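## Task

Take every bronze bushing off the turntable and put it in the red bin, and every steel bushing in the green bin. Any bushing in the wrong bin means failure, as does leaving the crate or a bin tipped or moved from its spot. Items count only if they stay put without the robot holding them at the end.

## Robot and tools

Robot: two FANUC CRX-5iA six-joint arms, left_arm and right_arm, each ending in a two-finger parallel gripper (50 mm maximum gap). The names are labels, not image sides. Scene frame: origin on the table top between the arms, +z up, +x out over the table, left_arm on the +y side. Base of left_arm sits at (+0.063, +0.311, 0) m with quat_wxyz (+0.997, 0, 0, -0.076); right_arm at (-0.012, -0.497, 0) m with quat_wxyz (+0.996, 0, 0, -0.094).

execute_actions takes "actions": a list holding at most one item. An empty list only reports the state. A wait is {"steps": N}, N up to 300 control steps of 1/30 s, counted from the previous result; no new command is sent. A motion is {"rows": [...], "steps": N} with N at most 15 (default 15) and 1 to 15 rows; one row is used per step, and the final row is reused if rows run out. Optional "pictures": false drops the camera images. A refused call moves nothing.

Each row is one flat list of 18 numbers covering both arms, even if one arm stays still: left_arm first, then right_arm, each as 9 numbers: six absolute joint target angles in radians (waist, shoulder, elbow, forearm roll, wrist pitch, wrist roll, same order as the Joint positions line), then gripper position, force_limit, speed, each scaled in [-1, 1]. Joint ranges (rad): waist ±3.491, shoulder ±3.140, elbow -1.187 to 4.328, forearm roll ±3.316, wrist pitch ±3.140, wrist roll ±3.927. A target more than 0.010 rad beyond a range end, and farther out than the current angle, gets the call refused; true ends may differ by 0.010 rad, and targets past the real end are clipped there, reported as "joint sent to its limit" (possibly about an earlier move). Missing that message does not prove more travel exists.

Gripper numbers: position +1 = fully open (50 mm), about -0.65 = pads touching; send -1 to grasp, closing until blocked. force_limit maps -1/0/+1 to about 20/102/185 N per pad (actual grip up to ~17% more). speed maps -1/0/+1 to 20/85/150 mm/s of gap change. To keep a gripper unchanged, repeat its previous three numbers; a 0 is a real command. A new force or speed only applies once position changes by at least 0.01; to soften a grip, open first. Fingers point along the gripper's +z and move along its x; end_effector_position is midway between the pads, fingertips extend 17.5 mm past it. A flat block juts about 9 cm toward the gripper's -y and turns with it. Turning only the last joint moves that point on a 25 mm circle.

Motion limits: target speeds of 2.62 (waist, shoulder), 3.14 (elbow), 3.93 (wrist joints) rad/s, 0.5 s to accelerate, all joints of an arm synchronized. Targets are held within 0.805 rad (waist, shoulder), 0.966 (elbow), 1.21 (wrist joints) of the measured angle, and scaled back if they would shift the hand more than 70 mm from where it is. Between calls the arms keep heading to the last row sent until they settle or a step is HELD; afterwards only a new action moves them further. Fingers still in motion finish.

Results: the state line gives each arm's end_effector_position (m) and end_effector_quat_wxyz in the scene frame; the printed position may be off, more so at long reach. Joint positions and Joint velocities list each arm's six joints (rad, rad/s). object_status: 0 moving, 1 blocked while opening, 2 blocked while closing (a grasp; confirm this), 3 reached the requested opening or pads met (usually nothing held). Any new position resets it to 0 until the fingers settle. position_measured is in counts; gap ≈ (250 - counts) × 0.202 mm. If grip force falls or the part slips, the fingers re-close, except after a force_limit -1 grip, which keeps reading 2 even when empty; an off-center grip on a fixed part also weakens over time. "joint command not followed" means a clearance check altered joint targets on some steps (the rest ran). HELD marks steps where your row was partly or wholly not sent.

Cameras: cam_head_left and cam_head_right (504x504), cam_left_wrist and cam_right_wrist (616x616). zoom_image takes camera and region [x0, y0, x1, y1] in pixels from the top-left, at most 504 by 504, giving a sharper view of that area of the latest image. read_manual(section="licences") only returns licence text. finished_scene(scene) closes that scene (1 or 2) permanently, grades it and gives the next task; answering without a tool call ends everything.

Hazards: reaching a joint load limit (152 N m for waist/shoulder/elbow, 38 for wrist joints, held weight included) or 150 N of outside force stops that arm for 10 s, dropping the rest of the call and letting it yield. Holding loads heats motors; after a MOTOR HOT warning, rest or the brakes engage (OVER-TEMPERATURE FAULT). Keep the arms from striking or pushing each other. Do not knock, push or drop anything off the table, avoid tipping or shifting the crate and bins, and expect occasional tugs on held parts or nudges to loose ones. Move smoothly and release parts so they rest in the bins unaided.

Each tool is called after ">>>" as name(argument=value, ...) on one line, values as JSON.

## Session

>>> execute_actions(actions=[])

Scene clock: 0.00 s of 12600.00 s.
left_arm: end_effector_position=(+0.5079, +0.4996, +0.2353) position_measured=3 object_status=3 end_effector_quat_wxyz=(-0.139, +0.682, -0.718, +0.002) | right_arm: end_effector_position=(+0.4301, -0.5373, +0.2829) position_measured=3 object_status=3 end_effector_quat_wxyz=(+0.316, +0.808, +0.469, +0.163)
Joint positions: left_arm=[ 0.856 -0.181 -0.277 -0.012 -1.198  2.391] | right_arm=[ 0.775 -0.433 -0.663  0.739 -1.124 -1.363]
Joint velocities: left_arm=[-0.    -0.001 -0.     0.    -0.001  0.   ] | right_arm=[-0.002 -0.    -0.    -0.     0.    -0.   ]

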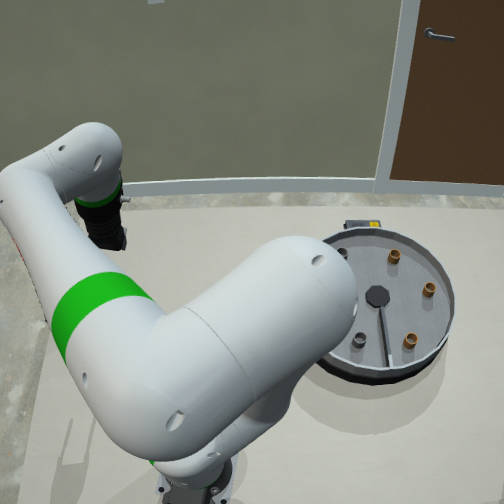

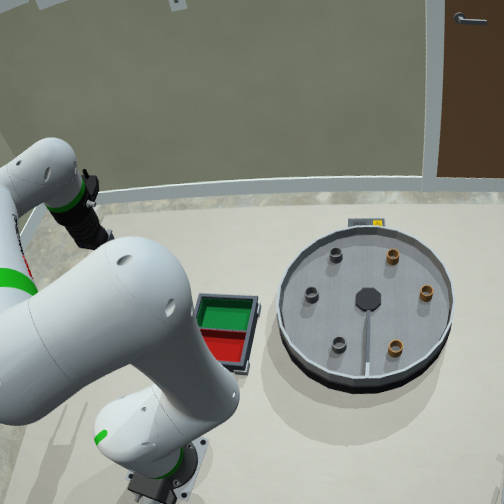

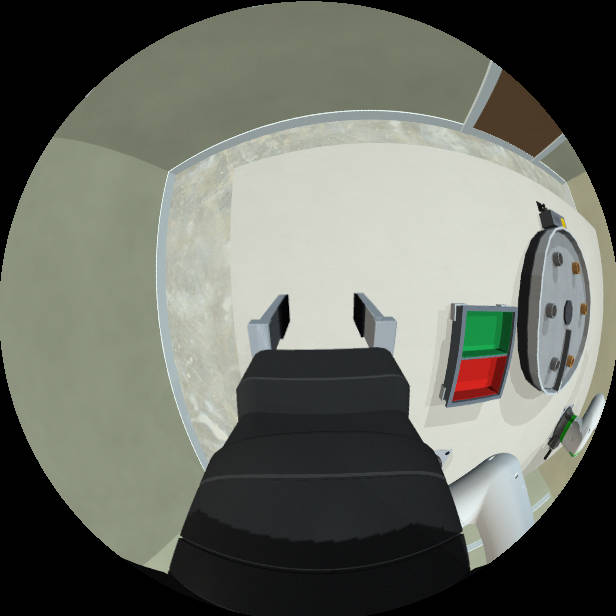

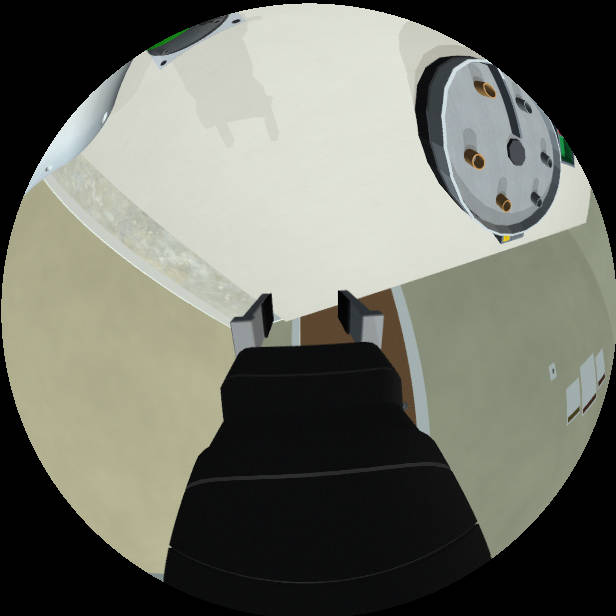

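>>> execute_actions(actions=[{"rows":[[-0.197,-0.117,-0.033,0,-1.655,3.14,1,-0.5,1,0.775,-0.433,-0.663,0.739,-1.124,-1.363,1,0,0]]},{"steps":1}])

>>> execute_actions(actions=[{"rows":[[-0.197,-0.117,-0.033,0,-1.655,3.14,1,-0.5,1,0.775,-0.433,-0.663,0.739,-1.124,-1.363,1,0,0]]}], pictures=false)

>>> execute_actions(actions=[{"steps":90}])

>>> execute_actions(actions=[{"steps":90}])


Scene clock: 11.20 s of 12600.00 s.
left_arm: end_effector_position=(+0.5279, +0.3321, +0.2576) position_measured=3 object_status=3 end_effector_quat_wxyz=(-0.082, +0.660, -0.746, +0.028) | right_arm: end_effector_position=(+0.4301, -0.5372, +0.2826) position_measured=3 object_status=3 end_effector_quat_wxyz=(+0.316, +0.808, +0.469, +0.163)
Joint positions: left_arm=[ 0.502 -0.157 -0.185 -0.007 -1.369  2.672] | right_arm=[ 0.775 -0.433 -0.663  0.739 -1.124 -1.363]
Joint velocities: left_arm=[-0.914  0.054  0.199  0.009 -0.372  0.607] | right_arm=[ 0.     0.001 -0.     0.001 -0.    -0.   ]
Steps of this call (steps 1 to 321: nothing new was sent; steps 322 to 336: all 15 steps of this action). Readings (joint positions | what the end effector reports):
322: left_arm=[0.855 -0.181 -0.277 -0.012 -1.198 2.391] | right_arm=[0.775 -0.433 -0.663 0.739 -1.124 -1.363] | left_arm position_measured=3 object_status=3 | right_arm position_measured=3 object_status=3
323: left_arm=[0.851 -0.181 -0.276 -0.012 -1.200 2.395] | right_arm=[0.775 -0.433 -0.663 0.739 -1.124 -1.363] | left_arm position_measured=3 object_status=3 | right_arm position_measured=3 object_status=3
325: left_arm=[0.826 -0.179 -0.268 -0.012 -1.214 2.418] | right_arm=[0.775 -0.433 -0.663 0.739 -1.124 -1.363] | left_arm position_measured=3 object_status=3 | right_arm position_measured=3 object_status=3
329: left_arm=[0.716 -0.171 -0.236 -0.010 -1.274 2.516] | right_arm=[0.775 -0.433 -0.663 0.739 -1.124 -1.363] | left_arm position_measured=3 object_status=3 | right_arm position_measured=3 object_status=3
336: the state above

Scene clock: 14.20 s of 12600.00 s.
left_arm: end_effector_position=(+0.3994, +0.0497, +0.3003) position_measured=3 object_status=3 end_effector_quat_wxyz=(-0.000, -0.573, +0.820, +0.000) | right_arm: end_effector_position=(+0.4301, -0.5372, +0.2826) position_measured=3 object_status=3 end_effector_quat_wxyz=(+0.316, +0.808, +0.469, +0.163)
Joint positions: left_arm=[-0.197 -0.117 -0.033 -0.    -1.655  3.14 ] | right_arm=[ 0.775 -0.433 -0.663  0.739 -1.124 -1.363]
Joint velocities: left_arm=[-0.    -0.001  0.    -0.     0.     0.001] | right_arm=[ 0.001 -0.     0.     0.001  0.    -0.   ]
Steps of this call (steps 1 to 45: the robot went on to your last target; steps 46 to 90: nothing new was sent). Readings (joint positions | what the end effector reports):
1: left_arm=[0.471 -0.155 -0.179 -0.007 -1.382 2.692] | right_arm=[0.775 -0.433 -0.663 0.739 -1.124 -1.363] | left_arm position_measured=3 object_status=3 | right_arm position_measured=3 object_status=3
2: left_arm=[0.440 -0.154 -0.172 -0.007 -1.394 2.713] | right_arm=[0.775 -0.433 -0.663 0.739 -1.124 -1.363] | left_arm position_measured=3 object_status=3 | right_arm position_measured=3 object_status=3
4: left_arm=[0.378 -0.150 -0.158 -0.006 -1.420 2.755] | right_arm=[0.775 -0.433 -0.663 0.739 -1.124 -1.363] | left_arm position_measured=3 object_status=3 | right_arm position_measured=3 object_status=3
8: left_arm=[0.253 -0.143 -0.131 -0.005 -1.471 2.838] | right_arm=[0.775 -0.433 -0.663 0.739 -1.124 -1.363] | left_arm position_measured=3 object_status=3 | right_arm position_measured=3 object_status=3
90: the state above
All arms were judged still, so your last target was given up. Only a new action makes them travel on or press farther. Fingers that are still opening or closing keep moving.

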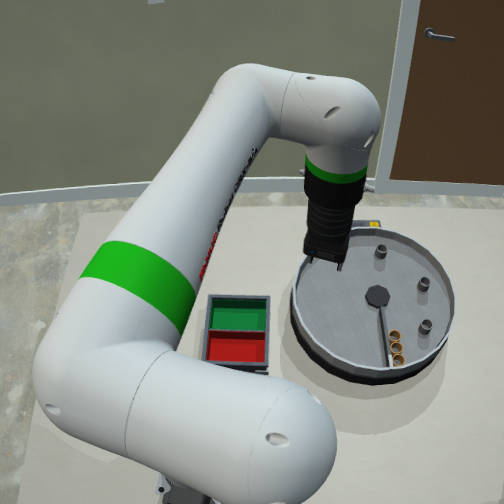

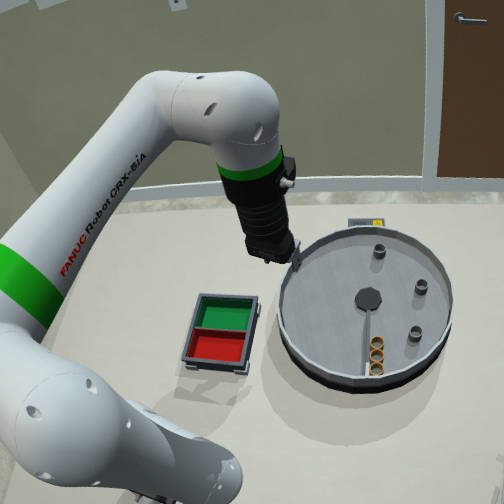

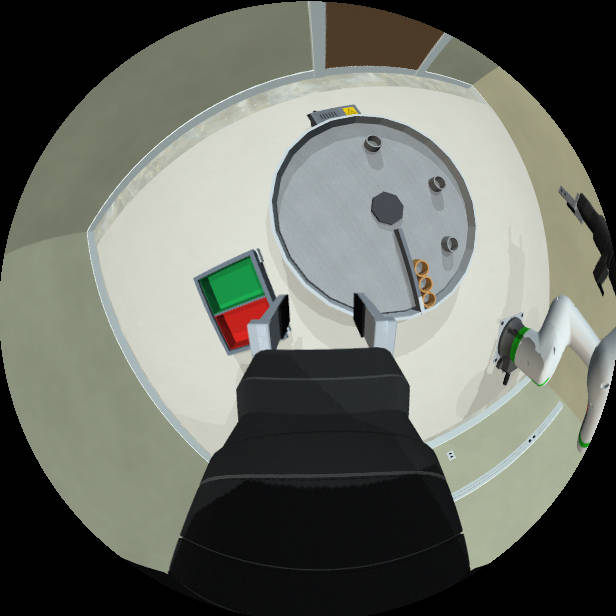

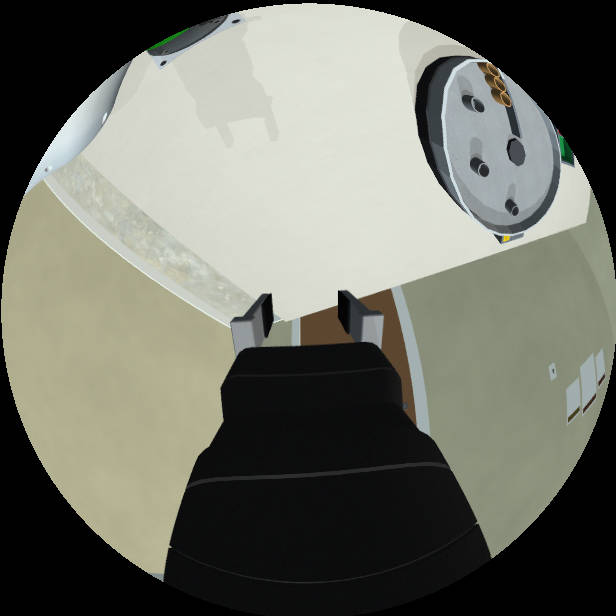

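Scene clock: 17.20 s of 12600.00 s.
left_arm: end_effector_position=(+0.3994, +0.0497, +0.3003) position_measured=3 object_status=3 end_effector_quat_wxyz=(-0.000, -0.573, +0.820, +0.000) | right_arm: end_effector_position=(+0.4301, -0.5372, +0.2826) position_measured=3 object_status=3 end_effector_quat_wxyz=(+0.316, +0.808, +0.469, +0.163)
Joint positions: left_arm=[-0.197 -0.117 -0.033  0.    -1.655  3.14 ] | right_arm=[ 0.775 -0.433 -0.663  0.739 -1.124 -1.363]
Joint velocities: left_arm=[ 0.     0.001 -0.     0.001 -0.001 -0.001] | right_arm=[-0. -0.  0.  0.  0.  0.]
Steps of this call (steps 1 to 90: nothing new was sent). Readings (joint positions | what the end effector reports):
1: left_arm=[-0.197 -0.117 -0.033 -0.000 -1.655 3.140] | right_arm=[0.775 -0.433 -0.663 0.739 -1.124 -1.363] | left_arm position_measured=3 object_status=3 | right_arm position_measured=3 object_status=3
2: left_arm=[-0.197 -0.117 -0.033 -0.000 -1.655 3.140] | right_arm=[0.775 -0.433 -0.663 0.739 -1.124 -1.363] | left_arm position_measured=3 object_status=3 | right_arm position_measured=3 object_status=3
4: left_arm=[-0.197 -0.117 -0.033 -0.000 -1.655 3.140] | right_arm=[0.775 -0.433 -0.663 0.739 -1.124 -1.363] | left_arm position_measured=3 object_status=3 | right_arm position_measured=3 object_status=3
8: left_arm=[-0.197 -0.117 -0.033 -0.000 -1.655 3.140] | right_arm=[0.775 -0.433 -0.663 0.739 -1.124 -1.363] | left_arm position_measured=3 object_status=3 | right_arm position_measured=3 object_status=3
90: the state above

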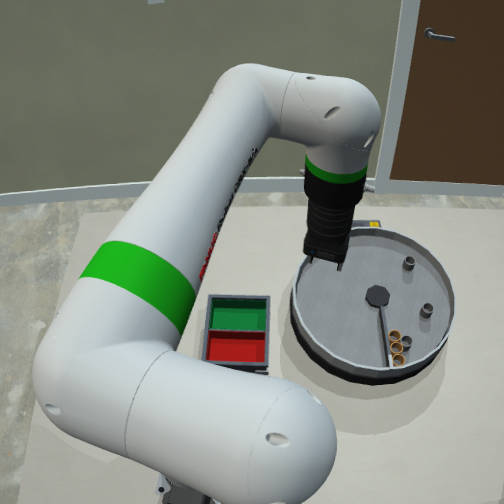

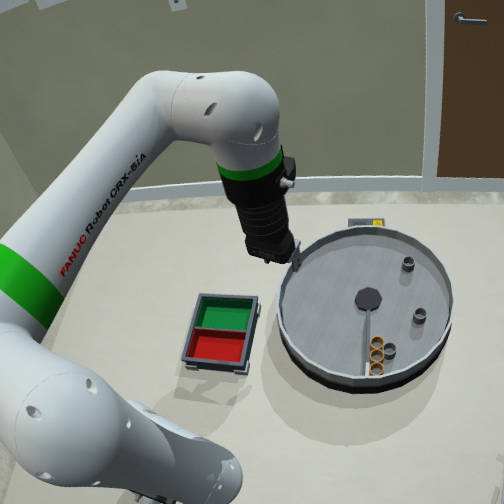

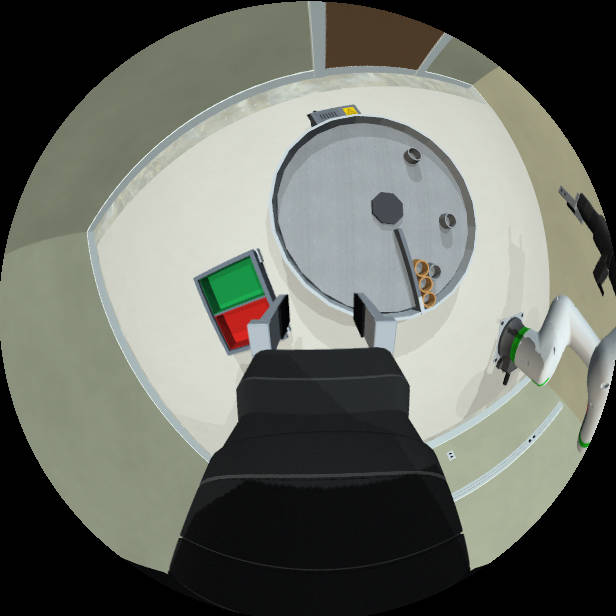

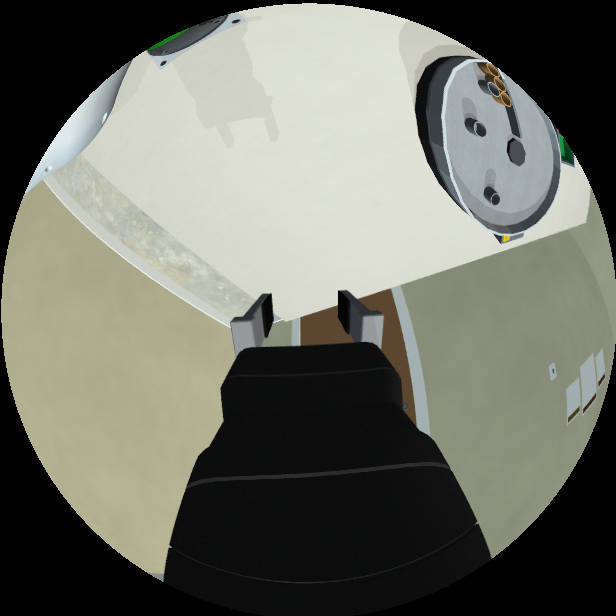

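>>> execute_actions(actions=[{"rows":[[-0.683,0.183,-0.004,0,-1.384,2.406,1,-0.5,1,0.1,-0.433,-0.663,0.739,-1.124,-1.363,1,0,0]]}], pictures=false)

>>> execute_actions(actions=[{"steps":60}])

Scene clock: 26.10 s of 12600.00 s.
left_arm: end_effector_position=(+0.3519, -0.1032, +0.2233) position_measured=3 object_status=3 end_effector_quat_wxyz=(-0.000, -0.198, +0.980, +0.000) | right_arm: end_effector_position=(+0.3861, -0.6936, +0.2826) position_measured=3 object_status=3 end_effector_quat_wxyz=(+0.340, +0.881, +0.314, +0.103)
Joint positions: left_arm=[-0.524  0.085 -0.014  0.    -1.473  2.647] | right_arm=[ 0.407 -0.433 -0.663  0.739 -1.124 -1.363]
Joint velocities: left_arm=[-0.792  0.49   0.048 -0.     0.439 -1.19 ] | right_arm=[-0.95   0.     0.    -0.    -0.001 -0.   ]
Steps of this call (steps 1 to 252: nothing new was sent; steps 253 to 267: all 15 steps of this action). Readings (joint positions | what the end effector reports):
253: left_arm=[-0.197 -0.117 -0.033 0.000 -1.655 3.140] | right_arm=[0.775 -0.433 -0.663 0.739 -1.124 -1.363] | left_arm position_measured=3 object_status=3 | right_arm position_measured=3 object_status=3
254: left_arm=[-0.201 -0.115 -0.033 0.000 -1.653 3.134] | right_arm=[0.771 -0.433 -0.663 0.739 -1.124 -1.363] | left_arm position_measured=3 object_status=3 | right_arm position_measured=3 object_status=3
256: left_arm=[-0.226 -0.099 -0.031 0.000 -1.639 3.096] | right_arm=[0.746 -0.433 -0.663 0.739 -1.124 -1.363] | left_arm position_measured=3 object_status=3 | right_arm position_measured=3 object_status=3
260: left_arm=[-0.332 -0.034 -0.025 0.000 -1.580 2.937] | right_arm=[0.632 -0.433 -0.663 0.739 -1.124 -1.363] | left_arm position_measured=3 object_status=3 | right_arm position_measured=3 object_status=3
267: the state above

Scene clock: 28.10 s of 12600.00 s.
left_arm: end_effector_position=(+0.2999, -0.1700, +0.1802) position_measured=3 object_status=3 end_effector_quat_wxyz=(-0.000, +0.000, +1.000, +0.000) | right_arm: end_effector_position=(+0.3078, -0.8049, +0.2826) position_measured=3 object_status=3 end_effector_quat_wxyz=(+0.352, +0.918, +0.175, +0.050)
Joint positions: left_arm=[-0.683  0.183 -0.004  0.    -1.384  2.406] | right_arm=[ 0.1   -0.433 -0.663  0.739 -1.124 -1.363]
Joint velocities: left_arm=[ 0.    -0.001  0.001 -0.     0.     0.   ] | right_arm=[-0.001 -0.     0.     0.    -0.    -0.001]
Steps of this call (steps 1 to 30: the robot went on to your last target; steps 31 to 60: nothing new was sent). Readings (joint positions | what the end effector reports):
1: left_arm=[-0.551 0.101 -0.012 0.000 -1.458 2.606] | right_arm=[0.375 -0.433 -0.663 0.739 -1.124 -1.363] | left_arm position_measured=3 object_status=3 | right_arm position_measured=3 object_status=3
2: left_arm=[-0.577 0.118 -0.010 0.000 -1.443 2.566] | right_arm=[0.343 -0.433 -0.663 0.739 -1.124 -1.363] | left_arm position_measured=3 object_status=3 | right_arm position_measured=3 object_status=3
4: left_arm=[-0.629 0.149 -0.007 0.000 -1.414 2.488] | right_arm=[0.279 -0.433 -0.663 0.739 -1.124 -1.363] | left_arm position_measured=3 object_status=3 | right_arm position_measured=3 object_status=3
8: left_arm=[-0.682 0.182 -0.004 0.000 -1.385 2.408] | right_arm=[0.156 -0.433 -0.663 0.739 -1.124 -1.363] | left_arm position_measured=3 object_status=3 | right_arm position_measured=3 object_status=3
60: the state above
All arms were judged still, so your last target was given up. Only a new action makes them travel on or press farther. Fingers that are still opening or closing keep moving.

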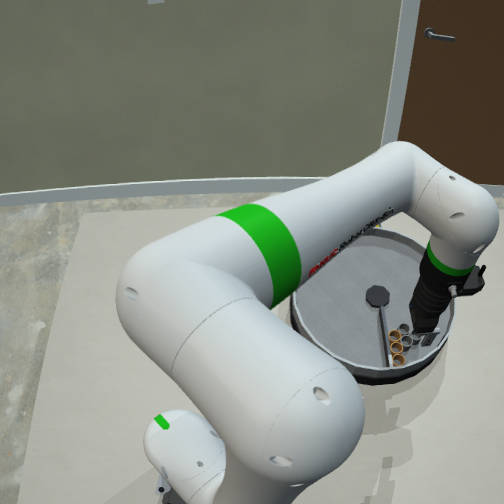

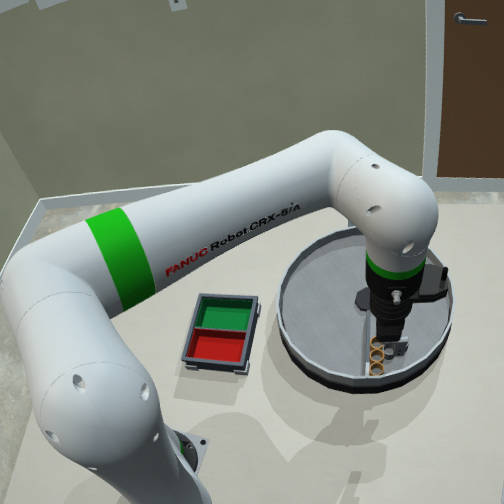

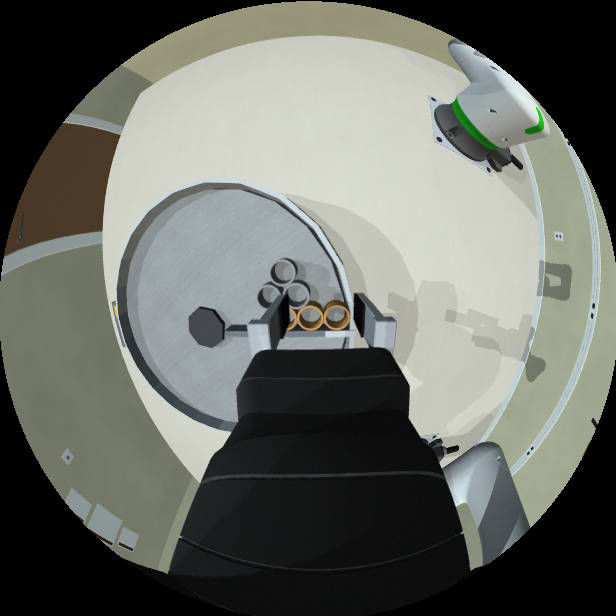

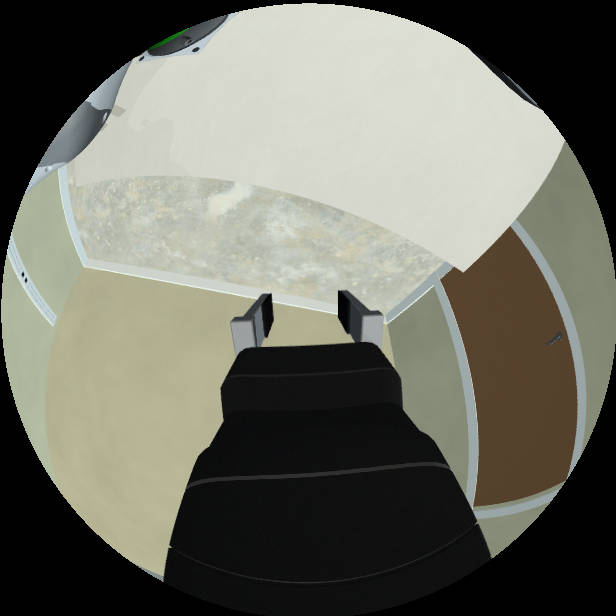

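>>> execute_actions(actions=[{"rows":[[-0.662,0.313,0.0616,0,-1.319,2.385,1,-0.5,1,0.1,-0.433,-0.663,0.739,-1.124,-1.363,1,0,0]]}], pictures=false)

>>> execute_actions(actions=[{"steps":20}])

>>> zoom_image(camera="cam_left_wrist", region=[220,200,440,380])

>>> zoom_image(camera="cam_head_left", region=[340,280,480,400])

Scene clock: 33.67 s of 12600.00 s.
left_arm: end_effector_position=(+0.3408, -0.1983, +0.1402) position_measured=3 object_status=3 end_effector_quat_wxyz=(+0.000, +0.000, +1.000, -0.000) | right_arm: end_effector_position=(+0.3078, -0.8049, +0.2826) position_measured=3 object_status=3 end_effector_quat_wxyz=(+0.352, +0.918, +0.175, +0.050)
Joint positions: left_arm=[-0.662  0.313  0.062 -0.    -1.319  2.385] | right_arm=[ 0.1   -0.433 -0.663  0.739 -1.124 -1.363]
Joint velocities: left_arm=[ 0.    -0.    -0.     0.002  0.    -0.   ] | right_arm=[ 0.001  0.     0.    -0.     0.001 -0.001]
Steps of this call (steps 1 to 152: nothing new was sent; steps 153 to 167: all 15 steps of this action). Readings (joint positions | what the end effector reports):
153: left_arm=[-0.683 0.183 -0.004 -0.000 -1.384 2.406] | right_arm=[0.100 -0.433 -0.663 0.739 -1.124 -1.363] | left_arm position_measured=3 object_status=3 | right_arm position_measured=3 object_status=3
154: left_arm=[-0.683 0.187 -0.002 -0.000 -1.382 2.405] | right_arm=[0.100 -0.433 -0.663 0.739 -1.124 -1.363] | left_arm position_measured=3 object_status=3 | right_arm position_measured=3 object_status=3
156: left_arm=[-0.679 0.212 0.011 -0.000 -1.369 2.401] | right_arm=[0.100 -0.433 -0.663 0.739 -1.124 -1.363] | left_arm position_measured=3 object_status=3 | right_arm position_measured=3 object_status=3
160: left_arm=[-0.665 0.298 0.053 -0.000 -1.327 2.388] | right_arm=[0.100 -0.433 -0.663 0.739 -1.124 -1.363] | left_arm position_measured=3 object_status=3 | right_arm position_measured=3 object_status=3
167: the state above

Scene clock: 34.33 s of 12600.00 s.
left_arm: end_effector_position=(+0.3408, -0.1983, +0.1401) position_measured=3 object_status=3 end_effector_quat_wxyz=(+0.000, +0.000, +1.000, -0.000) | right_arm: end_effector_position=(+0.3078, -0.8049, +0.2826) position_measured=3 object_status=3 end_effector_quat_wxyz=(+0.352, +0.918, +0.175, +0.050)
Joint positions: left_arm=[-0.662  0.313  0.062  0.    -1.319  2.385] | right_arm=[ 0.1   -0.433 -0.663  0.739 -1.124 -1.363]
Joint velocities: left_arm=[ 0.    -0.    -0.001  0.001  0.     0.001] | right_arm=[ 0.001 -0.    -0.    -0.001 -0.    -0.   ]
Steps of this call (steps 1 to 15: the robot went on to your last target; steps 16 to 20: nothing new was sent). Readings (joint positions | what the end effector reports):
1: left_arm=[-0.662 0.313 0.062 -0.000 -1.319 2.385] | right_arm=[0.100 -0.433 -0.663 0.739 -1.124 -1.363] | left_arm position_measured=3 object_status=3 | right_arm position_measured=3 object_status=3
2: left_arm=[-0.662 0.313 0.062 -0.000 -1.319 2.385] | right_arm=[0.100 -0.433 -0.663 0.739 -1.124 -1.363] | left_arm position_measured=3 object_status=3 | right_arm position_measured=3 object_status=3
4: left_arm=[-0.662 0.313 0.062 -0.000 -1.319 2.385] | right_arm=[0.100 -0.433 -0.663 0.739 -1.124 -1.363] | left_arm position_measured=3 object_status=3 | right_arm position_measured=3 object_status=3
8: left_arm=[-0.662 0.313 0.062 -0.000 -1.319 2.385] | right_arm=[0.100 -0.433 -0.663 0.739 -1.124 -1.363] | left_arm position_measured=3 object_status=3 | right_arm position_measured=3 object_status=3
20: the state above
All arms were judged still, so your last target was given up. Only a new action makes them travel on or press farther. Fingers that are still opening or closing keep moving.

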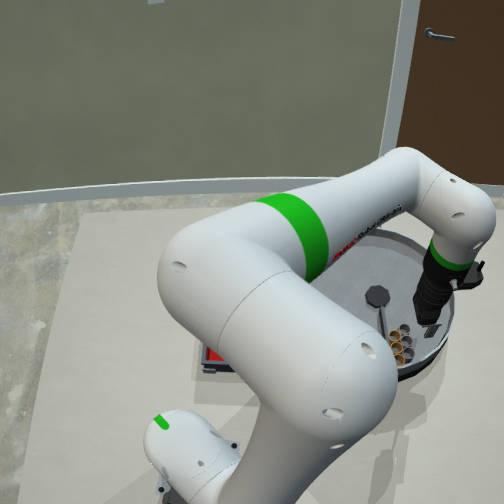

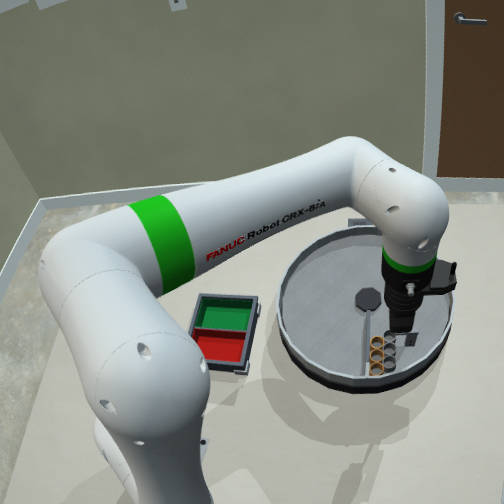

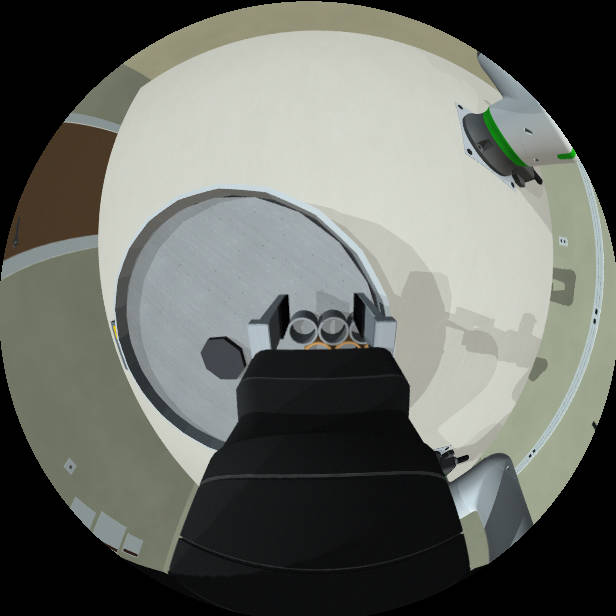

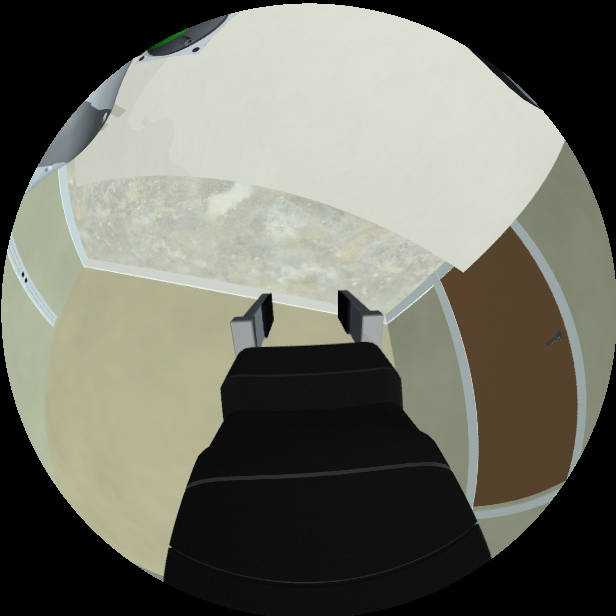

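Region (220, 200, 440, 380) of cam_left_wrist's 616x616 image, scaled by 2.291, with more detail than that image has; it fills the top 412 rows of this view, and the rest is white.

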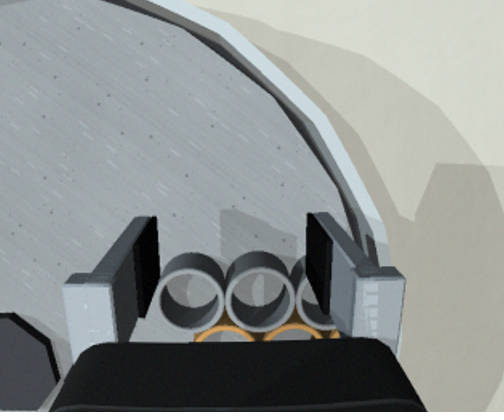

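Region (340, 280, 480, 400) of cam_head_left's 504x504 image, scaled by 3.600, with more detail than that image has; it fills the top 432 rows of this view, and the rest is white.

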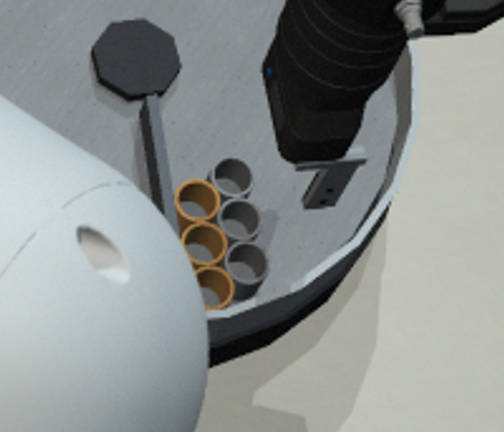

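>>> execute_actions(actions=[{"rows":[[-0.638,0.298,-0.031,0,-1.242,3.408,1,-0.5,1,0.1,-0.433,-0.663,0.739,-1.124,-1.363,1,0,0]]}], pictures=false)

>>> execute_actions(actions=[{"steps":25}])

>>> zoom_image(camera="cam_left_wrist", region=[220,200,440,380])

>>> zoom_image(camera="cam_head_left", region=[340,280,480,400])

Scene clock: 45.60 s of 12600.00 s.
left_arm: end_effector_position=(+0.3593, -0.1773, +0.1172) position_measured=3 object_status=3 end_effector_quat_wxyz=(-0.000, -0.387, +0.922, +0.000) | right_arm: end_effector_position=(+0.3078, -0.8049, +0.2826) position_measured=3 object_status=3 end_effector_quat_wxyz=(+0.352, +0.918, +0.175, +0.050)
Joint positions: left_arm=[-0.644  0.302 -0.009  0.    -1.261  3.161] | right_arm=[ 0.1   -0.433 -0.663  0.739 -1.124 -1.363]
Joint velocities: left_arm=[ 0.045 -0.029 -0.175 -0.001  0.145  1.924] | right_arm=[ 0.002  0.     0.     0.001  0.    -0.   ]
Steps of this call (steps 1 to 323: nothing new was sent; steps 324 to 338: all 15 steps of this action). Readings (joint positions | what the end effector reports):
324: left_arm=[-0.662 0.313 0.062 0.000 -1.319 2.385] | right_arm=[0.100 -0.433 -0.663 0.739 -1.124 -1.363] | left_arm position_measured=3 object_status=3 | right_arm position_measured=3 object_status=3
325: left_arm=[-0.662 0.313 0.061 0.000 -1.318 2.391] | right_arm=[0.100 -0.433 -0.663 0.739 -1.124 -1.363] | left_arm position_measured=3 object_status=3 | right_arm position_measured=3 object_status=3
327: left_arm=[-0.661 0.313 0.058 0.000 -1.316 2.429] | right_arm=[0.100 -0.433 -0.663 0.739 -1.124 -1.363] | left_arm position_measured=3 object_status=3 | right_arm position_measured=3 object_status=3
331: left_arm=[-0.657 0.310 0.041 0.000 -1.302 2.609] | right_arm=[0.100 -0.433 -0.663 0.739 -1.124 -1.363] | left_arm position_measured=3 object_status=3 | right_arm position_measured=3 object_status=3
338: the state above

Scene clock: 46.43 s of 12600.00 s.
left_arm: end_effector_position=(+0.3630, -0.1679, +0.1100) position_measured=3 object_status=3 end_effector_quat_wxyz=(-0.000, -0.500, +0.866, +0.000) | right_arm: end_effector_position=(+0.3078, -0.8049, +0.2826) position_measured=3 object_status=3 end_effector_quat_wxyz=(+0.352, +0.918, +0.175, +0.050)
Joint positions: left_arm=[-0.638  0.298 -0.031  0.    -1.242  3.408] | right_arm=[ 0.1   -0.433 -0.663  0.739 -1.124 -1.363]
Joint velocities: left_arm=[-0.001  0.    -0.    -0.001 -0.     0.001] | right_arm=[-0.001 -0.    -0.     0.     0.    -0.001]
Steps of this call (steps 1 to 25: the robot went on to your last target). Readings (joint positions | what the end effector reports):
1: left_arm=[-0.642 0.301 -0.014 0.000 -1.256 3.222] | right_arm=[0.100 -0.433 -0.663 0.739 -1.124 -1.363] | left_arm position_measured=3 object_status=3 | right_arm position_measured=3 object_status=3
2: left_arm=[-0.641 0.300 -0.019 0.000 -1.252 3.275] | right_arm=[0.100 -0.433 -0.663 0.739 -1.124 -1.363] | left_arm position_measured=3 object_status=3 | right_arm position_measured=3 object_status=3
4: left_arm=[-0.639 0.299 -0.026 0.000 -1.246 3.353] | right_arm=[0.100 -0.433 -0.663 0.739 -1.124 -1.363] | left_arm position_measured=3 object_status=3 | right_arm position_measured=3 object_status=3
8: left_arm=[-0.638 0.298 -0.031 0.000 -1.242 3.407] | right_arm=[0.100 -0.433 -0.663 0.739 -1.124 -1.363] | left_arm position_measured=3 object_status=3 | right_arm position_measured=3 object_status=3
25: the state above

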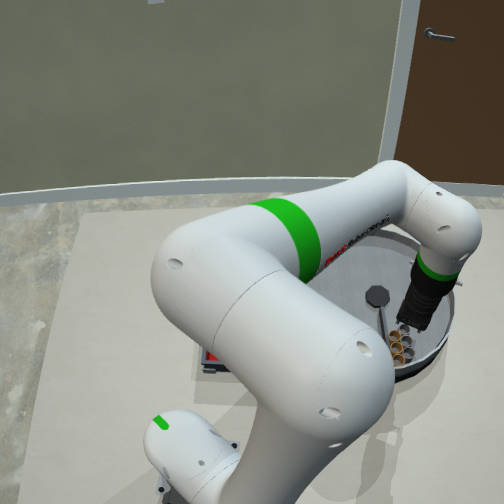

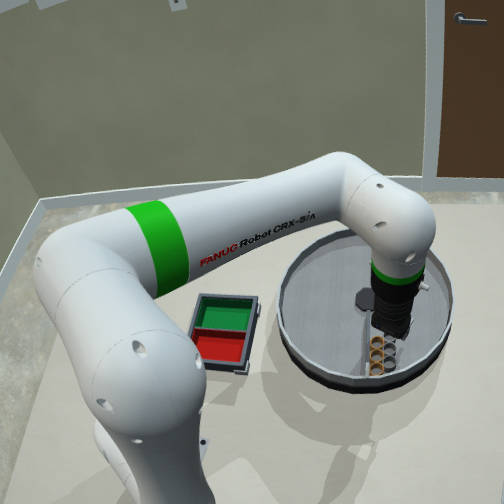

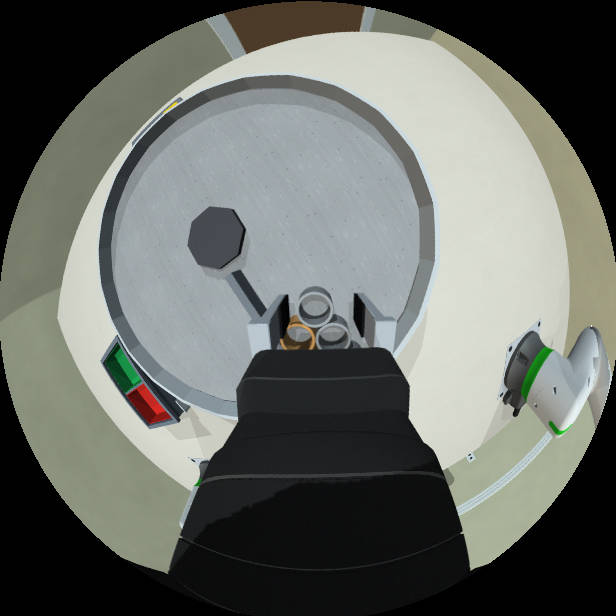

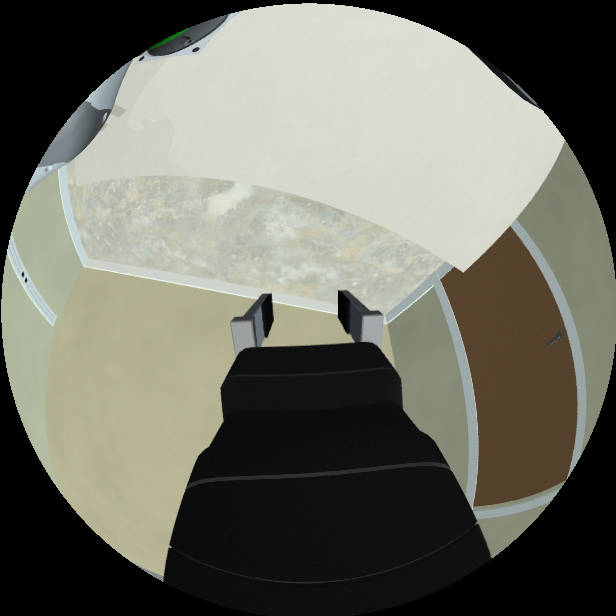

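Region (220, 200, 440, 380) of cam_left_wrist's 616x616 image, scaled by 2.291, with more detail than that image has; it fills the top 412 rows of this view, and the rest is white.

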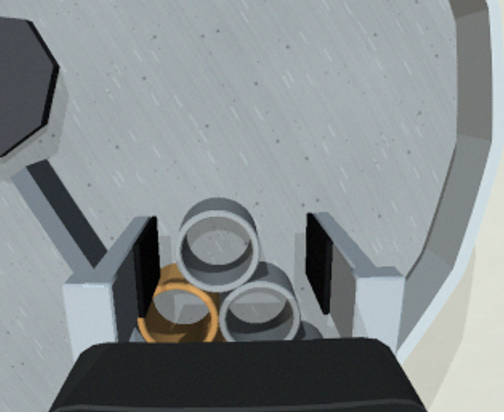

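Region (340, 280, 480, 400) of cam_head_left's 504x504 image, scaled by 3.600, with more detail than that image has; it fills the top 432 rows of this view, and the rest is white.

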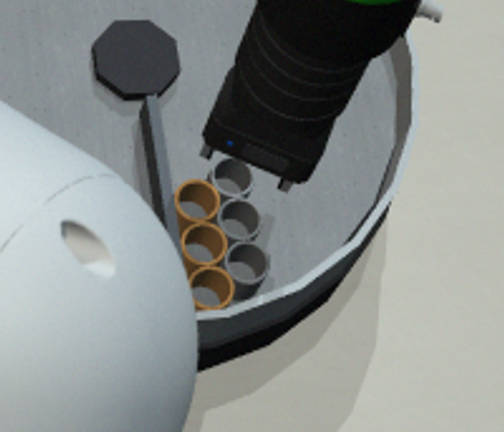

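>>> execute_actions(actions=[{"rows":[[-0.63,0.329,-0.078,0,-1.164,3.4,0.75,-0.5,1,0.1,-0.433,-0.663,0.739,-1.124,-1.363,1,0,0]]}], pictures=false)

>>> execute_actions(actions=[{"rows":[[-0.63,0.329,-0.078,0,-1.164,3.4,-1,-0.5,0,0.1,-0.433,-0.663,0.739,-1.124,-1.363,1,0,0]]}])

>>> zoom_image(camera="cam_head_left", region=[340,280,480,400])

Scene clock: 52.63 s of 12600.00 s.
left_arm: end_effector_position=(+0.3668, -0.1657, +0.0748) position_measured=41 object_status=3 end_effector_quat_wxyz=(-0.000, -0.500, +0.866, +0.000) | right_arm: end_effector_position=(+0.3078, -0.8049, +0.2826) position_measured=3 object_status=3 end_effector_quat_wxyz=(+0.352, +0.918, +0.175, +0.050)
Joint positions: left_arm=[-0.63   0.329 -0.078 -0.    -1.164  3.4  ] | right_arm=[ 0.1   -0.433 -0.663  0.739 -1.124 -1.363]
Joint velocities: left_arm=[-0.    -0.001  0.002 -0.    -0.     0.   ] | right_arm=[ 0.     0.    -0.     0.001 -0.001 -0.001]
Steps of this call (steps 1 to 15: the robot went on to your last target; steps 16 to 171: nothing new was sent; steps 172 to 186: all 15 steps of this action). Readings (joint positions | what the end effector reports):
172: left_arm=[-0.638 0.298 -0.031 -0.000 -1.241 3.408] | right_arm=[0.100 -0.433 -0.663 0.739 -1.124 -1.363] | left_arm position_measured=18 object_status=0 | right_arm position_measured=3 object_status=3
173: left_arm=[-0.637 0.300 -0.035 0.000 -1.235 3.408] | right_arm=[0.100 -0.433 -0.663 0.739 -1.124 -1.363] | left_arm position_measured=36 object_status=0 | right_arm position_measured=3 object_status=3
175: left_arm=[-0.634 0.315 -0.057 -0.000 -1.199 3.404] | right_arm=[0.100 -0.433 -0.663 0.739 -1.124 -1.363] | left_arm position_measured=41 object_status=0 | right_arm position_measured=3 object_status=3
179: left_arm=[-0.630 0.329 -0.078 -0.000 -1.164 3.400] | right_arm=[0.100 -0.433 -0.663 0.739 -1.124 -1.363] | left_arm position_measured=41 object_status=0 | right_arm position_measured=3 object_status=3
186: the state above

Scene clock: 53.13 s of 12600.00 s.
left_arm: end_effector_position=(+0.3668, -0.1657, +0.0748) position_measured=97 object_status=2 end_effector_quat_wxyz=(-0.000, -0.500, +0.866, +0.000) | right_arm: end_effector_position=(+0.3078, -0.8049, +0.2826) position_measured=3 object_status=3 end_effector_quat_wxyz=(+0.352, +0.918, +0.175, +0.050)
Joint positions: left_arm=[-0.63   0.329 -0.078  0.    -1.164  3.4  ] | right_arm=[ 0.1   -0.433 -0.663  0.739 -1.124 -1.363]
Joint velocities: left_arm=[-0.     0.    -0.     0.     0.001  0.001] | right_arm=[ 0.001  0.    -0.     0.     0.    -0.002]
Steps of this call (steps 1 to 15: all 15 steps of this action). Readings (joint positions | what the end effector reports):
1: left_arm=[-0.630 0.329 -0.078 -0.000 -1.164 3.400] | right_arm=[0.100 -0.433 -0.663 0.739 -1.124 -1.363] | left_arm position_measured=49 object_status=0 | right_arm position_measured=3 object_status=3
2: left_arm=[-0.630 0.329 -0.078 -0.000 -1.164 3.400] | right_arm=[0.100 -0.433 -0.663 0.739 -1.124 -1.363] | left_arm position_measured=63 object_status=0 | right_arm position_measured=3 object_status=3
4: left_arm=[-0.630 0.329 -0.078 0.000 -1.164 3.400] | right_arm=[0.100 -0.433 -0.663 0.739 -1.124 -1.363] | left_arm position_measured=91 object_status=0 | right_arm position_measured=3 object_status=3
8: left_arm=[-0.630 0.329 -0.078 0.000 -1.164 3.400] | right_arm=[0.100 -0.433 -0.663 0.739 -1.124 -1.363] | left_arm position_measured=97 object_status=0 | right_arm position_measured=3 object_status=3
15: the state above

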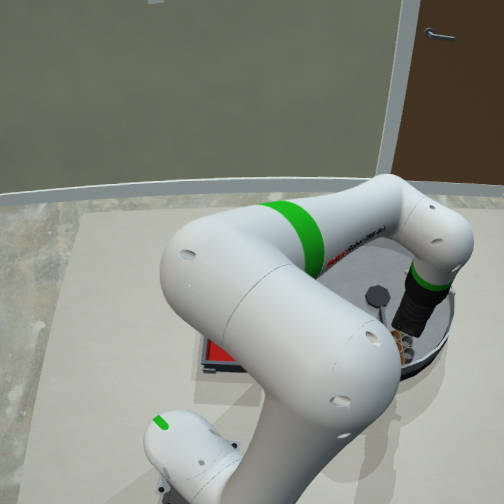

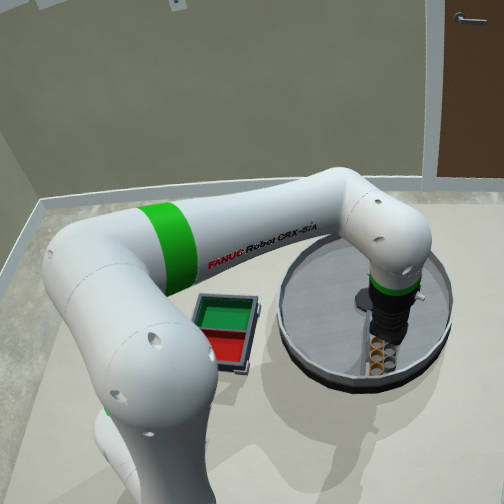

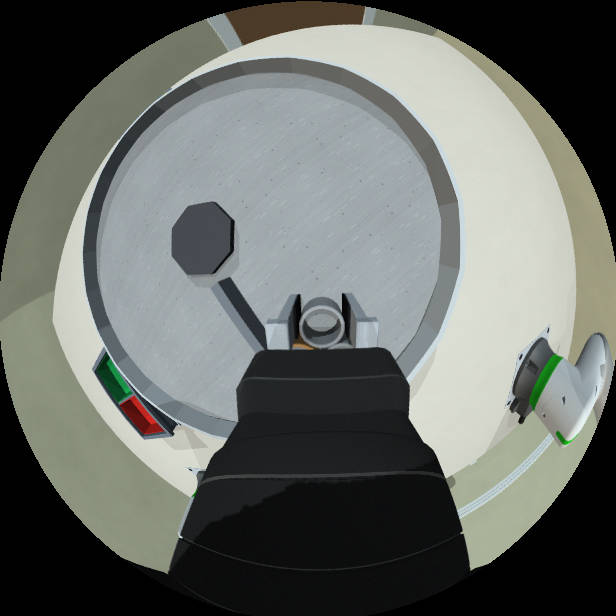

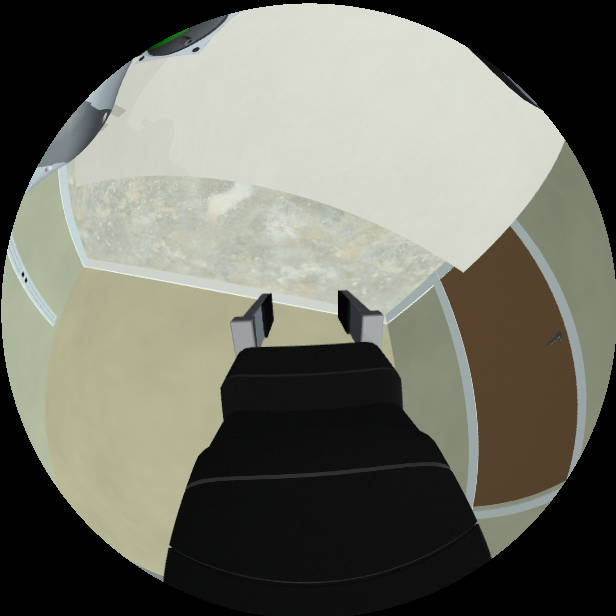

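Region (340, 280, 480, 400) of cam_head_left's 504x504 image, scaled by 3.600, with more detail than that image has; it fills the top 432 rows of this view, and the rest is white.

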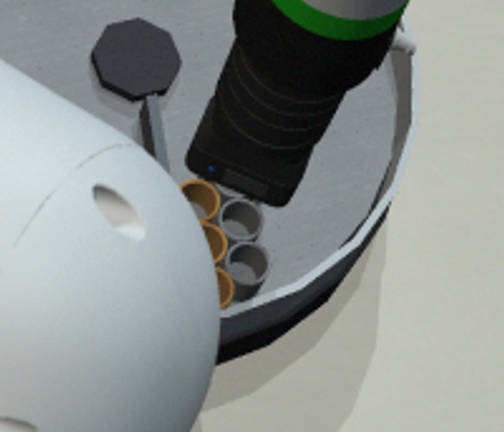

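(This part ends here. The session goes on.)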